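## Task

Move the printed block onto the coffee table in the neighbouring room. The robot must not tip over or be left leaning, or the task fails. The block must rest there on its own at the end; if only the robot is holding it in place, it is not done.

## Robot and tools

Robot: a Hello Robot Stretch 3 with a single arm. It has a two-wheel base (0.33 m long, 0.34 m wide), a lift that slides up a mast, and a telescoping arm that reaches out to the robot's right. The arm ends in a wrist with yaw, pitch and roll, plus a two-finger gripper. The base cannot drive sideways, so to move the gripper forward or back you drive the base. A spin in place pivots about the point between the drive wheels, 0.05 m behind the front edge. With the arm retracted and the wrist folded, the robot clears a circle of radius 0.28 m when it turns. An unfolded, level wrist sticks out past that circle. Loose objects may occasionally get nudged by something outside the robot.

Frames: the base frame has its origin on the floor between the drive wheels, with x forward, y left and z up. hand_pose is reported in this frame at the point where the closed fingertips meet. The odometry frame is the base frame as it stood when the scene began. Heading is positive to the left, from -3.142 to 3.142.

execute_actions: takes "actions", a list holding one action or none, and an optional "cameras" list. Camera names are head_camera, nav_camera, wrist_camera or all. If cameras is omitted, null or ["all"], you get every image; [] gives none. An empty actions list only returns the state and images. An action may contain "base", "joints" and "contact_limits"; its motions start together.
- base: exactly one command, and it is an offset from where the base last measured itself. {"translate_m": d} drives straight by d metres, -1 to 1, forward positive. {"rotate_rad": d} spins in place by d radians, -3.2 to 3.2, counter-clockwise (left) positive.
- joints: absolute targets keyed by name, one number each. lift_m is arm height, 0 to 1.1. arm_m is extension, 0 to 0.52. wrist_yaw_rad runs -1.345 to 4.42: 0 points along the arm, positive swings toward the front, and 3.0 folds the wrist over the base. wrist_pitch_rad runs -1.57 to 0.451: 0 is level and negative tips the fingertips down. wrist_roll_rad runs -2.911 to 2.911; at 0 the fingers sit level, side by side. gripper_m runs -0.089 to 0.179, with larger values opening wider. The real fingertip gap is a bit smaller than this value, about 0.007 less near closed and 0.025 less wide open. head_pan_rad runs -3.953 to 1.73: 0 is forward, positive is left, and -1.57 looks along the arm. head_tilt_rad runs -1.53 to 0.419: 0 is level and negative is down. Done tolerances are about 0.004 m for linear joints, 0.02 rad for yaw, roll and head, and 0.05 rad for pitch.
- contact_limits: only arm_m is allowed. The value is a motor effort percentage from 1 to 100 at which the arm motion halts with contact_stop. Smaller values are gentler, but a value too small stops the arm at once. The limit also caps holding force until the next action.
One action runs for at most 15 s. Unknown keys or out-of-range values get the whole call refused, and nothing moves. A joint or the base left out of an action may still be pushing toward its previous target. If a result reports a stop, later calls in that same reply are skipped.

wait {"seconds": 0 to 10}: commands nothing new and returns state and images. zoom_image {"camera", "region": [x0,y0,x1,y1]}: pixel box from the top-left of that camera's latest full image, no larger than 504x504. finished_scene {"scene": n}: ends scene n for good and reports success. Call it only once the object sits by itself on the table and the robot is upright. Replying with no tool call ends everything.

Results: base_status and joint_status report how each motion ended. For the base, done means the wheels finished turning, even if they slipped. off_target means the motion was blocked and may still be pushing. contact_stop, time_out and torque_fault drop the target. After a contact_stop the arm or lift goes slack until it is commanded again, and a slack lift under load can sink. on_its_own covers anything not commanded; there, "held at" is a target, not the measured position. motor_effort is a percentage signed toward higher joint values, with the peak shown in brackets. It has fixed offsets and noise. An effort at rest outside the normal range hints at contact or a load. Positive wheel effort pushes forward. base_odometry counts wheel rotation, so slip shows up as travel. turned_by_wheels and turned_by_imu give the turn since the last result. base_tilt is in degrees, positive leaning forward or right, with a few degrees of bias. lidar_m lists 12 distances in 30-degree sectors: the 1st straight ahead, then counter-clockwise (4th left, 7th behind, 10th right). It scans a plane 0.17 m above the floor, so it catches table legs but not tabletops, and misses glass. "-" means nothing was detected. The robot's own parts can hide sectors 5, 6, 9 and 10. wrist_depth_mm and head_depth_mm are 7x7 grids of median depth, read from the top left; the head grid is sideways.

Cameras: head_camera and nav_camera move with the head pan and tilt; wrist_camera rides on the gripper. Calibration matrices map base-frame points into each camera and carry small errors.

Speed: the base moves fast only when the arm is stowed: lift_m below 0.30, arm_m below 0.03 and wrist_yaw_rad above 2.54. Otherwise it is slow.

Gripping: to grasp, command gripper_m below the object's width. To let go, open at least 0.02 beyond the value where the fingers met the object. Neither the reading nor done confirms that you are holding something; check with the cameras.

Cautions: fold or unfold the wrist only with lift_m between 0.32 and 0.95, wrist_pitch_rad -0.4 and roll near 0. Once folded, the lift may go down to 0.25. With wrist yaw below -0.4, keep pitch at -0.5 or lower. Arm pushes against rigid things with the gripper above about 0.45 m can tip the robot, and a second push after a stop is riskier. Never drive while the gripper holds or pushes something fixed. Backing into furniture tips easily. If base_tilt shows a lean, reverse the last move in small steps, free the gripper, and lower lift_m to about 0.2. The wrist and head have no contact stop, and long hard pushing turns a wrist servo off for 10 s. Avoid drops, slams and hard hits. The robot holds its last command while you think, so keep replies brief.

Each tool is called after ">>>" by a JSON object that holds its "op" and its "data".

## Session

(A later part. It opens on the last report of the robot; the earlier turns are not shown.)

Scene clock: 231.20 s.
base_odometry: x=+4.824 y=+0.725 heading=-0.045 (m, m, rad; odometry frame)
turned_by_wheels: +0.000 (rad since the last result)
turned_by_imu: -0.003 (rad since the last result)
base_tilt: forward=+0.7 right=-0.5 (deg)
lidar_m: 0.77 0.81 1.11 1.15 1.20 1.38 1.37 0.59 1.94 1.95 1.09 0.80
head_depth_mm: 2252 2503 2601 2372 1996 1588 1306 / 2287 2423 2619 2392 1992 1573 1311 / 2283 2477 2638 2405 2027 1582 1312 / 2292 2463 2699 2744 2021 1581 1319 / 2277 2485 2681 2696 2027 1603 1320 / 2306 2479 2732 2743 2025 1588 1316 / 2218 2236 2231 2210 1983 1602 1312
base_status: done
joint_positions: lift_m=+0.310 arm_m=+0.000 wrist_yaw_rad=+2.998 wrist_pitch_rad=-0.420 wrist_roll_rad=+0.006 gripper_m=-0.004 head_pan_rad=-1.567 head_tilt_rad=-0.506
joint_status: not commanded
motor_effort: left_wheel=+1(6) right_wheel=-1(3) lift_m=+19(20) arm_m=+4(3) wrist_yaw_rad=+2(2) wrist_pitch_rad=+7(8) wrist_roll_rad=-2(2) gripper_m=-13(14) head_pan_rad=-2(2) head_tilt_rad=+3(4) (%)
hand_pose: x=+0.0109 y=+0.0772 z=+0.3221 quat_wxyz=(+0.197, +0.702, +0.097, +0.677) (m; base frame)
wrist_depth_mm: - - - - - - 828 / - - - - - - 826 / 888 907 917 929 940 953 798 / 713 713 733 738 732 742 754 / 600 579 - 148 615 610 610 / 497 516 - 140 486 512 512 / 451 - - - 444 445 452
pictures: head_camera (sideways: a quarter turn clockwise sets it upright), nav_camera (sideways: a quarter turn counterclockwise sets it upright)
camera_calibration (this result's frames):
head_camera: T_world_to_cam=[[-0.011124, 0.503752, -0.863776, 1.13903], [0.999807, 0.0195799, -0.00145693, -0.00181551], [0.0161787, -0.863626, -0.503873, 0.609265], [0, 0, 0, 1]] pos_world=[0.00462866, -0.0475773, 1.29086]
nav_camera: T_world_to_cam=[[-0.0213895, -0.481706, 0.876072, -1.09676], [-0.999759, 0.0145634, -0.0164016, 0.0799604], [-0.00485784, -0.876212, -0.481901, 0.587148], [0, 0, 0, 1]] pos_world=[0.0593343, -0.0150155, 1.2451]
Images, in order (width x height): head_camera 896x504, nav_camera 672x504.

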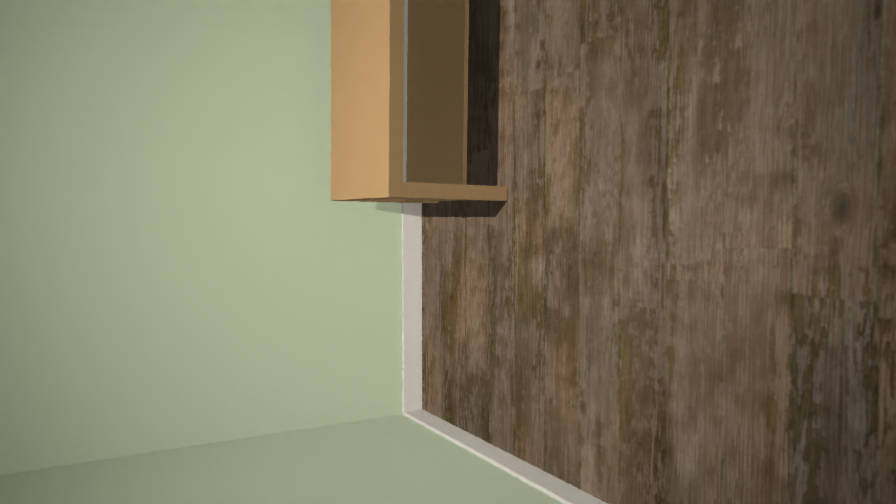

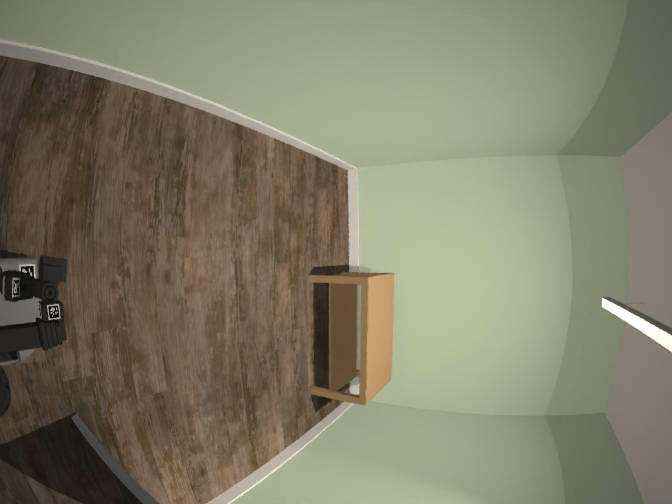

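>>> {"op": "execute_actions", "data": {"actions": [{"base":{"rotate_rad":-1.914},"joints":{"lift_m":0.28}}], "cameras": []}}

>>> {"op": "execute_actions", "data": {"actions": [{"base":{"translate_m":1.0}}], "cameras": []}}

>>> {"op": "execute_actions", "data": {"actions": [{"base":{"translate_m":0.49}}], "cameras": []}}

>>> {"op": "execute_actions", "data": {"actions": [{"base":{"rotate_rad":1.925}}], "cameras": []}}

>>> {"op": "execute_actions", "data": {"actions": [{"joints":{"lift_m":0.6,"head_tilt_rad":-0.9}}], "cameras": []}}

>>> {"op": "execute_actions", "data": {"actions": [{"joints":{"wrist_yaw_rad":0}}], "cameras": ["head_camera"]}}

Scene clock: 243.63 s.
base_odometry: x=+4.824 y=+0.725 heading=-1.958 (m, m, rad; odometry frame)
turned_by_wheels: -1.914 (rad since the last result)
turned_by_imu: -1.904 (rad since the last result)
base_tilt: forward=+0.6 right=-0.5 (deg)
lidar_m: 1.95 1.73 0.93 0.78 0.78 0.87 1.16 1.15 1.30 1.37 0.59 1.52
head_depth_mm: 1314 1443 1609 1804 1927 1589 1315 / 1283 1398 1549 1720 1885 1580 1320 / 1239 1338 1473 1669 1852 1594 1317 / 1195 1309 1441 1588 1778 1583 1310 / 1197 1321 3665 2499 1938 1599 1320 / 3527 3812 - 2737 2014 1591 1327 / 3398 3714 3911 2718 2025 1596 1330
base_status: done
joint_positions: lift_m=+0.281 arm_m=+0.000 wrist_yaw_rad=+2.998 wrist_pitch_rad=-0.420 wrist_roll_rad=+0.006 gripper_m=-0.004 head_pan_rad=-1.567 head_tilt_rad=-0.506
joint_status: all done
motor_effort: left_wheel=+2(11) right_wheel=-1(4) lift_m=+6(16) arm_m=+2(3) wrist_yaw_rad=+2(2) wrist_pitch_rad=+7(8) wrist_roll_rad=-2(2) gripper_m=-13(14) head_pan_rad=-1(1) head_tilt_rad=+3(3) (%)
hand_pose: x=+0.0109 y=+0.0771 z=+0.2930 quat_wxyz=(+0.197, +0.702, +0.097, +0.677) (m; base frame)
wrist_depth_mm: 622 - 726 823 902 - - / 656 690 805 893 - - - / 705 773 862 847 848 900 883 / 688 666 675 679 674 707 715 / 558 553 - 148 592 570 581 / 471 499 - 141 451 484 483 / - - - - 415 424 424
pictures: none
No camera images: the call's "cameras" was empty. Leave "cameras" out to get every camera's image.

Scene clock: 248.73 s.
base_odometry: x=+4.446 y=-0.201 heading=-1.958 (m, m, rad; odometry frame)
turned_by_wheels: +0.000 (rad since the last result)
turned_by_imu: -0.003 (rad since the last result)
base_tilt: forward=+0.7 right=-0.5 (deg)
lidar_m: 1.20 1.01 1.31 1.09 1.09 1.22 1.99 0.73 0.73 0.90 1.04 1.16
head_depth_mm: 726 772 828 891 966 1049 1155 / 794 856 923 1004 1094 1206 1291 / 882 951 1038 1139 1260 1420 1324 / 900 986 1080 1190 1345 1499 1326 / 883 957 1044 1163 1291 1462 1321 / 857 928 1013 1113 1232 1399 1321 / 832 898 981 1070 1186 1330 1324
base_status: done
joint_positions: lift_m=+0.281 arm_m=+0.000 wrist_yaw_rad=+2.998 wrist_pitch_rad=-0.420 wrist_roll_rad=+0.006 gripper_m=-0.004 head_pan_rad=-1.567 head_tilt_rad=-0.506
joint_status: not commanded
motor_effort: left_wheel=+2(11) right_wheel=-1(2) lift_m=+7(7) arm_m=+2(3) wrist_yaw_rad=+2(1) wrist_pitch_rad=+8(8) wrist_roll_rad=-2(2) gripper_m=-14(14) head_pan_rad=-1(2) head_tilt_rad=+3(3) (%)
hand_pose: x=+0.0108 y=+0.0772 z=+0.2930 quat_wxyz=(+0.197, +0.702, +0.097, +0.677) (m; base frame)
wrist_depth_mm: 855 - - - - - - / 904 949 - - - - - / 810 841 857 869 872 874 876 / 655 668 672 678 688 695 701 / 548 557 - 149 577 561 571 / 475 504 - 140 453 479 489 / - - - - 418 426 428
pictures: none
No camera images: the call's "cameras" was empty. Leave "cameras" out to get every camera's image.

Scene clock: 252.10 s.
base_odometry: x=+4.261 y=-0.654 heading=-1.958 (m, m, rad; odometry frame)
turned_by_wheels: +0.000 (rad since the last result)
turned_by_imu: -0.001 (rad since the last result)
base_tilt: forward=+0.7 right=-0.5 (deg)
lidar_m: 1.14 1.07 0.61 1.24 1.24 1.39 2.28 1.11 1.06 0.89 0.88 0.72
head_depth_mm: 846 927 1032 1155 1318 1488 1312 / 817 894 992 1108 1259 1441 1310 / 791 865 950 1059 1197 1376 1316 / 765 839 914 1017 1138 1296 1321 / 746 810 884 974 1095 1235 1320 / 723 784 851 937 1045 1172 1283 / 701 759 829 906 1006 1123 1249
base_status: done
joint_positions: lift_m=+0.281 arm_m=+0.000 wrist_yaw_rad=+2.998 wrist_pitch_rad=-0.420 wrist_roll_rad=+0.006 gripper_m=-0.004 head_pan_rad=-1.567 head_tilt_rad=-0.506
joint_status: not commanded
motor_effort: left_wheel=+3(11) right_wheel=-1(5) lift_m=+7(8) arm_m=+3(3) wrist_yaw_rad=+2(1) wrist_pitch_rad=+8(8) wrist_roll_rad=-2(2) gripper_m=-14(13) head_pan_rad=-2(1) head_tilt_rad=+3(3) (%)
hand_pose: x=+0.0108 y=+0.0772 z=+0.2930 quat_wxyz=(+0.197, +0.702, +0.097, +0.677) (m; base frame)
wrist_depth_mm: 965 - - - - - 915 / 992 - - - - - 940 / 843 839 874 842 852 667 606 / 669 676 674 681 690 664 687 / 543 554 - 148 578 566 575 / 466 503 - 141 452 482 487 / - - - - 422 421 426
pictures: none
No camera images: the call's "cameras" was empty. Leave "cameras" out to get every camera's image.

Scene clock: 254.60 s.
base_odometry: x=+4.261 y=-0.654 heading=-0.033 (m, m, rad; odometry frame)
turned_by_wheels: +1.925 (rad since the last result)
turned_by_imu: +1.913 (rad since the last result)
base_tilt: forward=+0.6 right=-0.6 (deg)
lidar_m: 1.24 1.29 1.81 1.11 1.11 0.91 0.89 0.72 0.73 1.07 0.61 1.28
head_depth_mm: 1007 1092 1196 1336 1296 1026 874 / 1011 1099 1211 1334 1299 1036 871 / 1007 1095 1213 1353 1297 1030 876 / 1011 1097 1209 1343 1287 1028 879 / 1007 1105 1205 1348 1310 1034 878 / 1013 1105 1219 1349 1432 1037 903 / 1017 1108 1219 1357 1531 1589 909
base_status: done
joint_positions: lift_m=+0.281 arm_m=+0.000 wrist_yaw_rad=+2.998 wrist_pitch_rad=-0.420 wrist_roll_rad=+0.006 gripper_m=-0.004 head_pan_rad=-1.567 head_tilt_rad=-0.506
joint_status: not commanded
motor_effort: left_wheel=-2(7) right_wheel=+2(7) lift_m=+7(7) arm_m=+2(3) wrist_yaw_rad=+1(1) wrist_pitch_rad=+8(8) wrist_roll_rad=-2(2) gripper_m=-14(13) head_pan_rad=-2(2) head_tilt_rad=+3(3) (%)
hand_pose: x=+0.0108 y=+0.0771 z=+0.2930 quat_wxyz=(+0.197, +0.702, +0.097, +0.677) (m; base frame)
wrist_depth_mm: 874 - - - - - - / 900 951 - - - - - / 835 867 845 858 853 892 895 / 653 677 674 675 681 678 700 / 541 560 - 149 590 579 574 / 463 504 - 141 456 479 484 / - - - - 420 421 420
pictures: none
No camera images: the call's "cameras" was empty. Leave "cameras" out to get every camera's image.

Scene clock: 258.33 s.
base_odometry: x=+4.261 y=-0.654 heading=-0.033 (m, m, rad; odometry frame)
turned_by_wheels: +0.000 (rad since the last result)
turned_by_imu: -0.001 (rad since the last result)
base_tilt: forward=+0.7 right=-0.6 (deg)
lidar_m: 1.24 1.29 1.80 1.11 1.11 0.91 0.89 0.72 0.73 1.07 0.61 1.28
head_depth_mm: 1086 1250 1258 1069 1219 1257 - / 1085 1264 1280 1070 1221 1278 - / 1084 1254 1273 1069 1231 1278 - / 1087 1265 1279 1076 1240 1298 1111 / 1088 1266 1279 1083 1244 1270 1125 / 1089 1265 1404 1083 1108 1268 1127 / 1097 1276 1525 1672 1414 1272 1141
base_status: not commanded
joint_positions: lift_m=+0.599 arm_m=+0.000 wrist_yaw_rad=+2.998 wrist_pitch_rad=-0.420 wrist_roll_rad=+0.006 gripper_m=-0.004 head_pan_rad=-1.567 head_tilt_rad=-0.889
joint_status: all done
motor_effort: left_wheel=-2(2) right_wheel=+2(2) lift_m=+27(27) arm_m=+2(2) wrist_yaw_rad=+1(1) wrist_pitch_rad=+8(8) wrist_roll_rad=-2(2) gripper_m=-13(13) head_pan_rad=-1(2) head_tilt_rad=-6(34) (%)
hand_pose: x=+0.0108 y=+0.0771 z=+0.6116 quat_wxyz=(+0.197, +0.702, +0.097, +0.677) (m; base frame)
wrist_depth_mm: 866 - - - - - - / 887 952 - - - - - / 974 - - - - - - / - - - - - - - / 958 961 - 149 - - - / 837 830 - 145 792 860 861 / 722 735 725 742 733 744 732
pictures: none
No camera images: the call's "cameras" was empty. Leave "cameras" out to get every camera's image.

Scene clock: 260.83 s.
base_odometry: x=+4.261 y=-0.654 heading=-0.033 (m, m, rad; odometry frame)
turned_by_wheels: +0.000 (rad since the last result)
turned_by_imu: -0.001 (rad since the last result)
base_tilt: forward=+0.7 right=-0.6 (deg)
lidar_m: 1.24 1.30 1.80 1.11 1.11 0.92 0.88 0.72 0.73 1.08 0.61 1.28
head_depth_mm: 1079 1254 1263 1067 1216 1262 - / 1081 1258 1267 1069 1219 1277 - / 1085 1263 1273 1075 982 1290 - / 1077 1271 1279 1078 984 1268 1146 / 1096 1259 1273 1078 1247 1268 1134 / 1086 1268 1397 1076 1107 1275 1133 / 1097 1272 1529 1684 1416 1275 1135
base_status: not commanded
joint_positions: lift_m=+0.599 arm_m=+0.000 wrist_yaw_rad=+0.003 wrist_pitch_rad=-0.420 wrist_roll_rad=+0.006 gripper_m=-0.004 head_pan_rad=-1.567 head_tilt_rad=-0.889
joint_status: all done
motor_effort: left_wheel=-3(2) right_wheel=+2(2) lift_m=+27(27) arm_m=+2(2) wrist_yaw_rad=-1(2) wrist_pitch_rad=+8(7) wrist_roll_rad=-2(2) gripper_m=-14(13) head_pan_rad=-2(1) head_tilt_rad=-7(6) (%)
hand_pose: x=-0.0209 y=-0.3690 z=+0.6116 quat_wxyz=(+0.690, +0.148, -0.693, -0.147) (m; base frame)
wrist_depth_mm: 912 891 924 860 851 860 828 / - 997 797 790 879 874 883 / - - 582 581 600 605 610 / - 452 457 466 464 469 489 / 961 416 405 149 391 389 385 / 840 556 661 145 642 642 651 / 740 705 723 709 623 610 610
pictures: head_camera (sideways: a quarter turn clockwise sets it upright)
camera_calibration (this result's frames):
head_camera: T_world_to_cam=[[-0.0123324, 0.789987, -0.612999, 0.812183], [0.99981, 0.0190168, 0.00439314, -0.00943093], [0.0151278, -0.612829, -0.790071, 0.981543], [0, 0, 0, 1]] pos_world=[0.00459669, -0.0399171, 1.2734]
Images, in order (width x height): head_camera 896x504.

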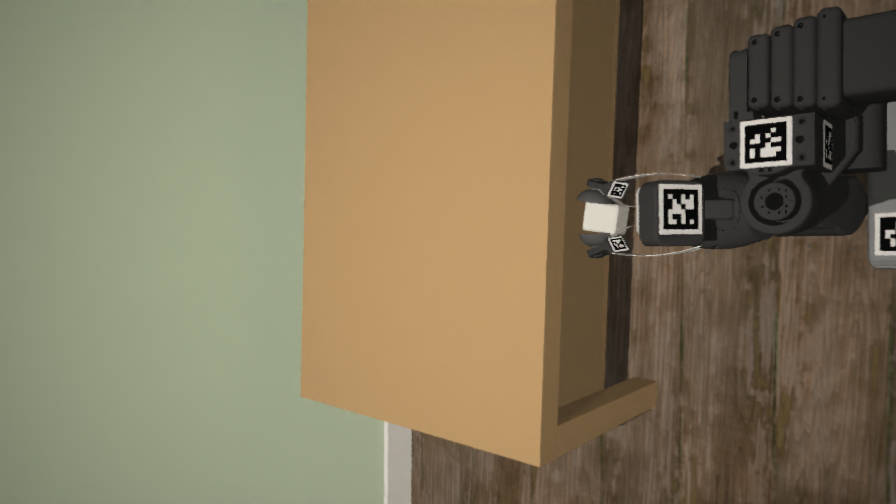

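Same height as before.

>>> {"op": "execute_actions", "data": {"actions": [{"joints":{"arm_m":0.4,"lift_m":0.53}}], "cameras": []}}

>>> {"op": "execute_actions", "data": {"actions": [{"joints":{"lift_m":0.465}}], "cameras": []}}

>>> {"op": "execute_actions", "data": {"actions": [{"joints":{"gripper_m":0.1}}], "cameras": []}}

>>> {"op": "execute_actions", "data": {"actions": [{"joints":{"lift_m":0.6}}], "cameras": ["head_camera","wrist_camera"]}}

Scene clock: 271.00 s.
base_odometry: x=+4.261 y=-0.654 heading=-0.033 (m, m, rad; odometry frame)
turned_by_wheels: +0.000 (rad since the last result)
turned_by_imu: -0.001 (rad since the last result)
base_tilt: forward=+0.6 right=-0.5 (deg)
lidar_m: 1.24 1.30 1.80 1.11 1.11 0.92 0.89 0.72 0.73 1.07 0.61 1.28
head_depth_mm: 1084 1264 1261 1071 1204 1261 1132 / 1082 1254 1261 1069 1094 - - / 1087 1259 1273 1024 1244 1262 1145 / 1086 1263 1282 1049 1252 1263 1153 / 1089 1265 1276 1074 1242 1261 1134 / 1093 1273 1398 1085 1102 1271 1125 / 1096 1272 1521 1674 1418 1271 1138
base_status: not commanded
joint_positions: lift_m=+0.531 arm_m=+0.400 wrist_yaw_rad=+0.001 wrist_pitch_rad=-0.420 wrist_roll_rad=+0.006 gripper_m=-0.004 head_pan_rad=-1.567 head_tilt_rad=-0.889
joint_status: all done
motor_effort: left_wheel=-3(2) right_wheel=+2(2) lift_m=+7(24) arm_m=+4(4) wrist_yaw_rad=+0(1) wrist_pitch_rad=+8(8) wrist_roll_rad=-2(2) gripper_m=-13(13) head_pan_rad=-1(2) head_tilt_rad=-6(6) (%)
hand_pose: x=-0.0212 y=-0.7688 z=+0.5430 quat_wxyz=(+0.690, +0.148, -0.693, -0.148) (m; base frame)
wrist_depth_mm: 542 527 516 508 500 494 482 / 589 567 562 555 541 534 518 / 643 430 430 441 446 547 562 / 334 341 341 346 348 351 359 / 277 282 289 149 298 291 292 / 239 239 235 145 231 248 249 / 208 209 209 212 213 215 215
pictures: none
No camera images: the call's "cameras" was empty. Leave "cameras" out to get every camera's image.

Scene clock: 272.43 s.
base_odometry: x=+4.261 y=-0.654 heading=-0.033 (m, m, rad; odometry frame)
turned_by_wheels: +0.000 (rad since the last result)
turned_by_imu: +0.000 (rad since the last result)
base_tilt: forward=+0.7 right=-0.5 (deg)
lidar_m: 1.24 1.30 1.80 1.11 1.11 0.92 0.89 0.72 0.73 1.07 0.61 1.28
head_depth_mm: 1079 1254 1262 1058 1211 1259 1129 / 1085 1253 1260 1064 1102 1280 - / 1087 1255 1268 - 1235 1262 1144 / 1088 1265 1277 1078 1250 1263 1145 / 1088 1265 1281 1082 1247 1266 1130 / 1095 1270 1399 1076 1106 1269 1133 / 1099 1274 1523 1691 1419 1271 1134
base_status: not commanded
joint_positions: lift_m=+0.466 arm_m=+0.400 wrist_yaw_rad=+0.001 wrist_pitch_rad=-0.420 wrist_roll_rad=+0.006 gripper_m=-0.004 head_pan_rad=-1.567 head_tilt_rad=-0.889
joint_status: all done
motor_effort: left_wheel=-2(2) right_wheel=+2(2) lift_m=+7(7) arm_m=+4(4) wrist_yaw_rad=-1(0) wrist_pitch_rad=+7(8) wrist_roll_rad=-2(2) gripper_m=-13(14) head_pan_rad=-3(3) head_tilt_rad=-6(6) (%)
hand_pose: x=-0.0212 y=-0.7688 z=+0.4780 quat_wxyz=(+0.690, +0.148, -0.693, -0.148) (m; base frame)
wrist_depth_mm: 541 525 517 496 491 486 478 / 568 402 403 412 522 516 505 / 295 295 298 305 305 309 314 / 234 233 235 237 241 244 245 / 192 195 197 148 205 197 203 / 164 165 162 144 159 170 172 / 143 144 145 146 147 148 149
pictures: none
No camera images: the call's "cameras" was empty. Leave "cameras" out to get every camera's image.

Scene clock: 273.97 s.
base_odometry: x=+4.261 y=-0.654 heading=-0.033 (m, m, rad; odometry frame)
turned_by_wheels: +0.000 (rad since the last result)
turned_by_imu: +0.000 (rad since the last result)
base_tilt: forward=+0.7 right=-0.5 (deg)
lidar_m: 1.24 1.30 1.81 1.11 1.11 0.91 0.89 0.72 0.73 1.07 0.61 1.28
head_depth_mm: 1081 1253 1270 1063 1215 1266 1126 / 1089 1260 1272 1065 1092 1284 - / 1086 1261 1270 - 1241 1260 1145 / 1091 1262 1266 1075 1238 1263 1145 / 1084 1269 1286 1079 1247 1263 1130 / 1087 1270 1404 1078 1108 1270 1130 / 1097 1275 1520 1670 1418 1266 1138
base_status: not commanded
joint_positions: lift_m=+0.466 arm_m=+0.400 wrist_yaw_rad=+0.001 wrist_pitch_rad=-0.420 wrist_roll_rad=+0.006 gripper_m=+0.100 head_pan_rad=-1.567 head_tilt_rad=-0.889
joint_status: all done
motor_effort: left_wheel=-2(2) right_wheel=+2(2) lift_m=+6(7) arm_m=+4(5) wrist_yaw_rad=-1(0) wrist_pitch_rad=+7(7) wrist_roll_rad=-2(2) gripper_m=+0(79) head_pan_rad=-3(2) head_tilt_rad=-6(6) (%)
hand_pose: x=-0.0212 y=-0.7688 z=+0.4780 quat_wxyz=(+0.690, +0.148, -0.693, -0.148) (m; base frame)
wrist_depth_mm: 532 526 519 497 503 484 474 / 562 401 408 411 517 515 506 / 294 293 297 304 305 308 314 / 233 233 240 237 240 243 244 / 193 193 196 164 198 201 202 / 165 166 162 143 168 175 171 / 144 144 145 146 147 147 150
pictures: none
No camera images: the call's "cameras" was empty. Leave "cameras" out to get every camera's image.

Scene clock: 276.03 s.
base_odometry: x=+4.261 y=-0.654 heading=-0.033 (m, m, rad; odometry frame)
turned_by_wheels: +0.000 (rad since the last result)
turned_by_imu: +0.000 (rad since the last result)
base_tilt: forward=+0.7 right=-0.5 (deg)
lidar_m: 1.24 1.29 1.80 1.11 1.11 0.91 0.89 0.72 0.73 1.07 0.61 1.28
head_depth_mm: 1076 1251 1261 1073 1209 1258 1158 / 1083 1262 1267 1067 - 1239 1143 / 1089 1258 1383 1039 1238 1263 1152 / 1090 1263 1392 1048 1244 1261 1150 / 1092 1255 1287 1078 1251 1264 1130 / 1096 1274 1397 1081 1104 1270 1135 / 1101 1275 1532 1685 1414 1275 1144
base_status: not commanded
joint_positions: lift_m=+0.599 arm_m=+0.400 wrist_yaw_rad=+0.001 wrist_pitch_rad=-0.420 wrist_roll_rad=+0.006 gripper_m=+0.100 head_pan_rad=-1.567 head_tilt_rad=-0.889
joint_status: all done
motor_effort: left_wheel=-2(2) right_wheel=+2(2) lift_m=+27(27) arm_m=+4(5) wrist_yaw_rad=-1(1) wrist_pitch_rad=+8(8) wrist_roll_rad=-2(2) gripper_m=+0(0) head_pan_rad=+0(2) head_tilt_rad=-6(6) (%)
hand_pose: x=-0.0212 y=-0.7688 z=+0.6116 quat_wxyz=(+0.690, +0.148, -0.693, -0.148) (m; base frame)
wrist_depth_mm: 532 525 509 501 489 487 478 / 592 579 570 549 553 539 522 / 669 635 632 614 611 591 572 / 747 456 454 461 467 465 479 / 388 373 379 379 381 391 384 / 315 315 309 323 325 340 329 / 278 279 280 280 282 285 288
pictures: head_camera (sideways: a quarter turn clockwise sets it upright), wrist_camera
camera_calibration (this result's frames):
head_camera: T_world_to_cam=[[-0.012333, 0.790106, -0.612846, 0.811983], [0.99981, 0.0190161, 0.00439602, -0.00943468], [0.0151273, -0.612675, -0.79019, 0.981698], [0, 0, 0, 1]] pos_world=[0.00459667, -0.0399115, 1.27339]
wrist_camera: T_world_to_cam=[[-0.998575, -0.0478275, 0.0236627, -0.0651393], [-0.0478302, 0.605656, -0.794288, 0.975441], [0.0236573, -0.794288, -0.607081, -0.0775738], [0, 0, 0, 1]] pos_world=[-0.0165558, -0.655513, 0.729228]
Images, in order (width x height): head_camera 896x504, wrist_camera 644x364.

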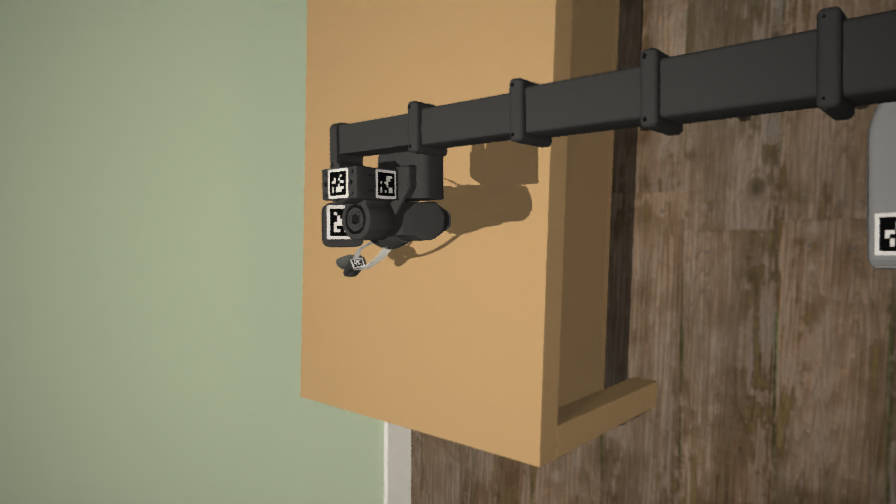

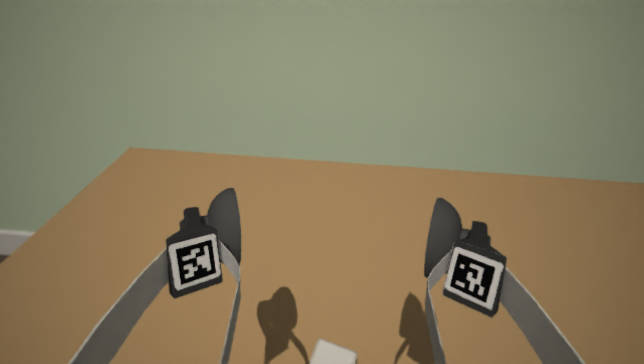

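>>> {"op": "finished_scene", "data": {"scene": 2}}

The scene is finished: the task was done.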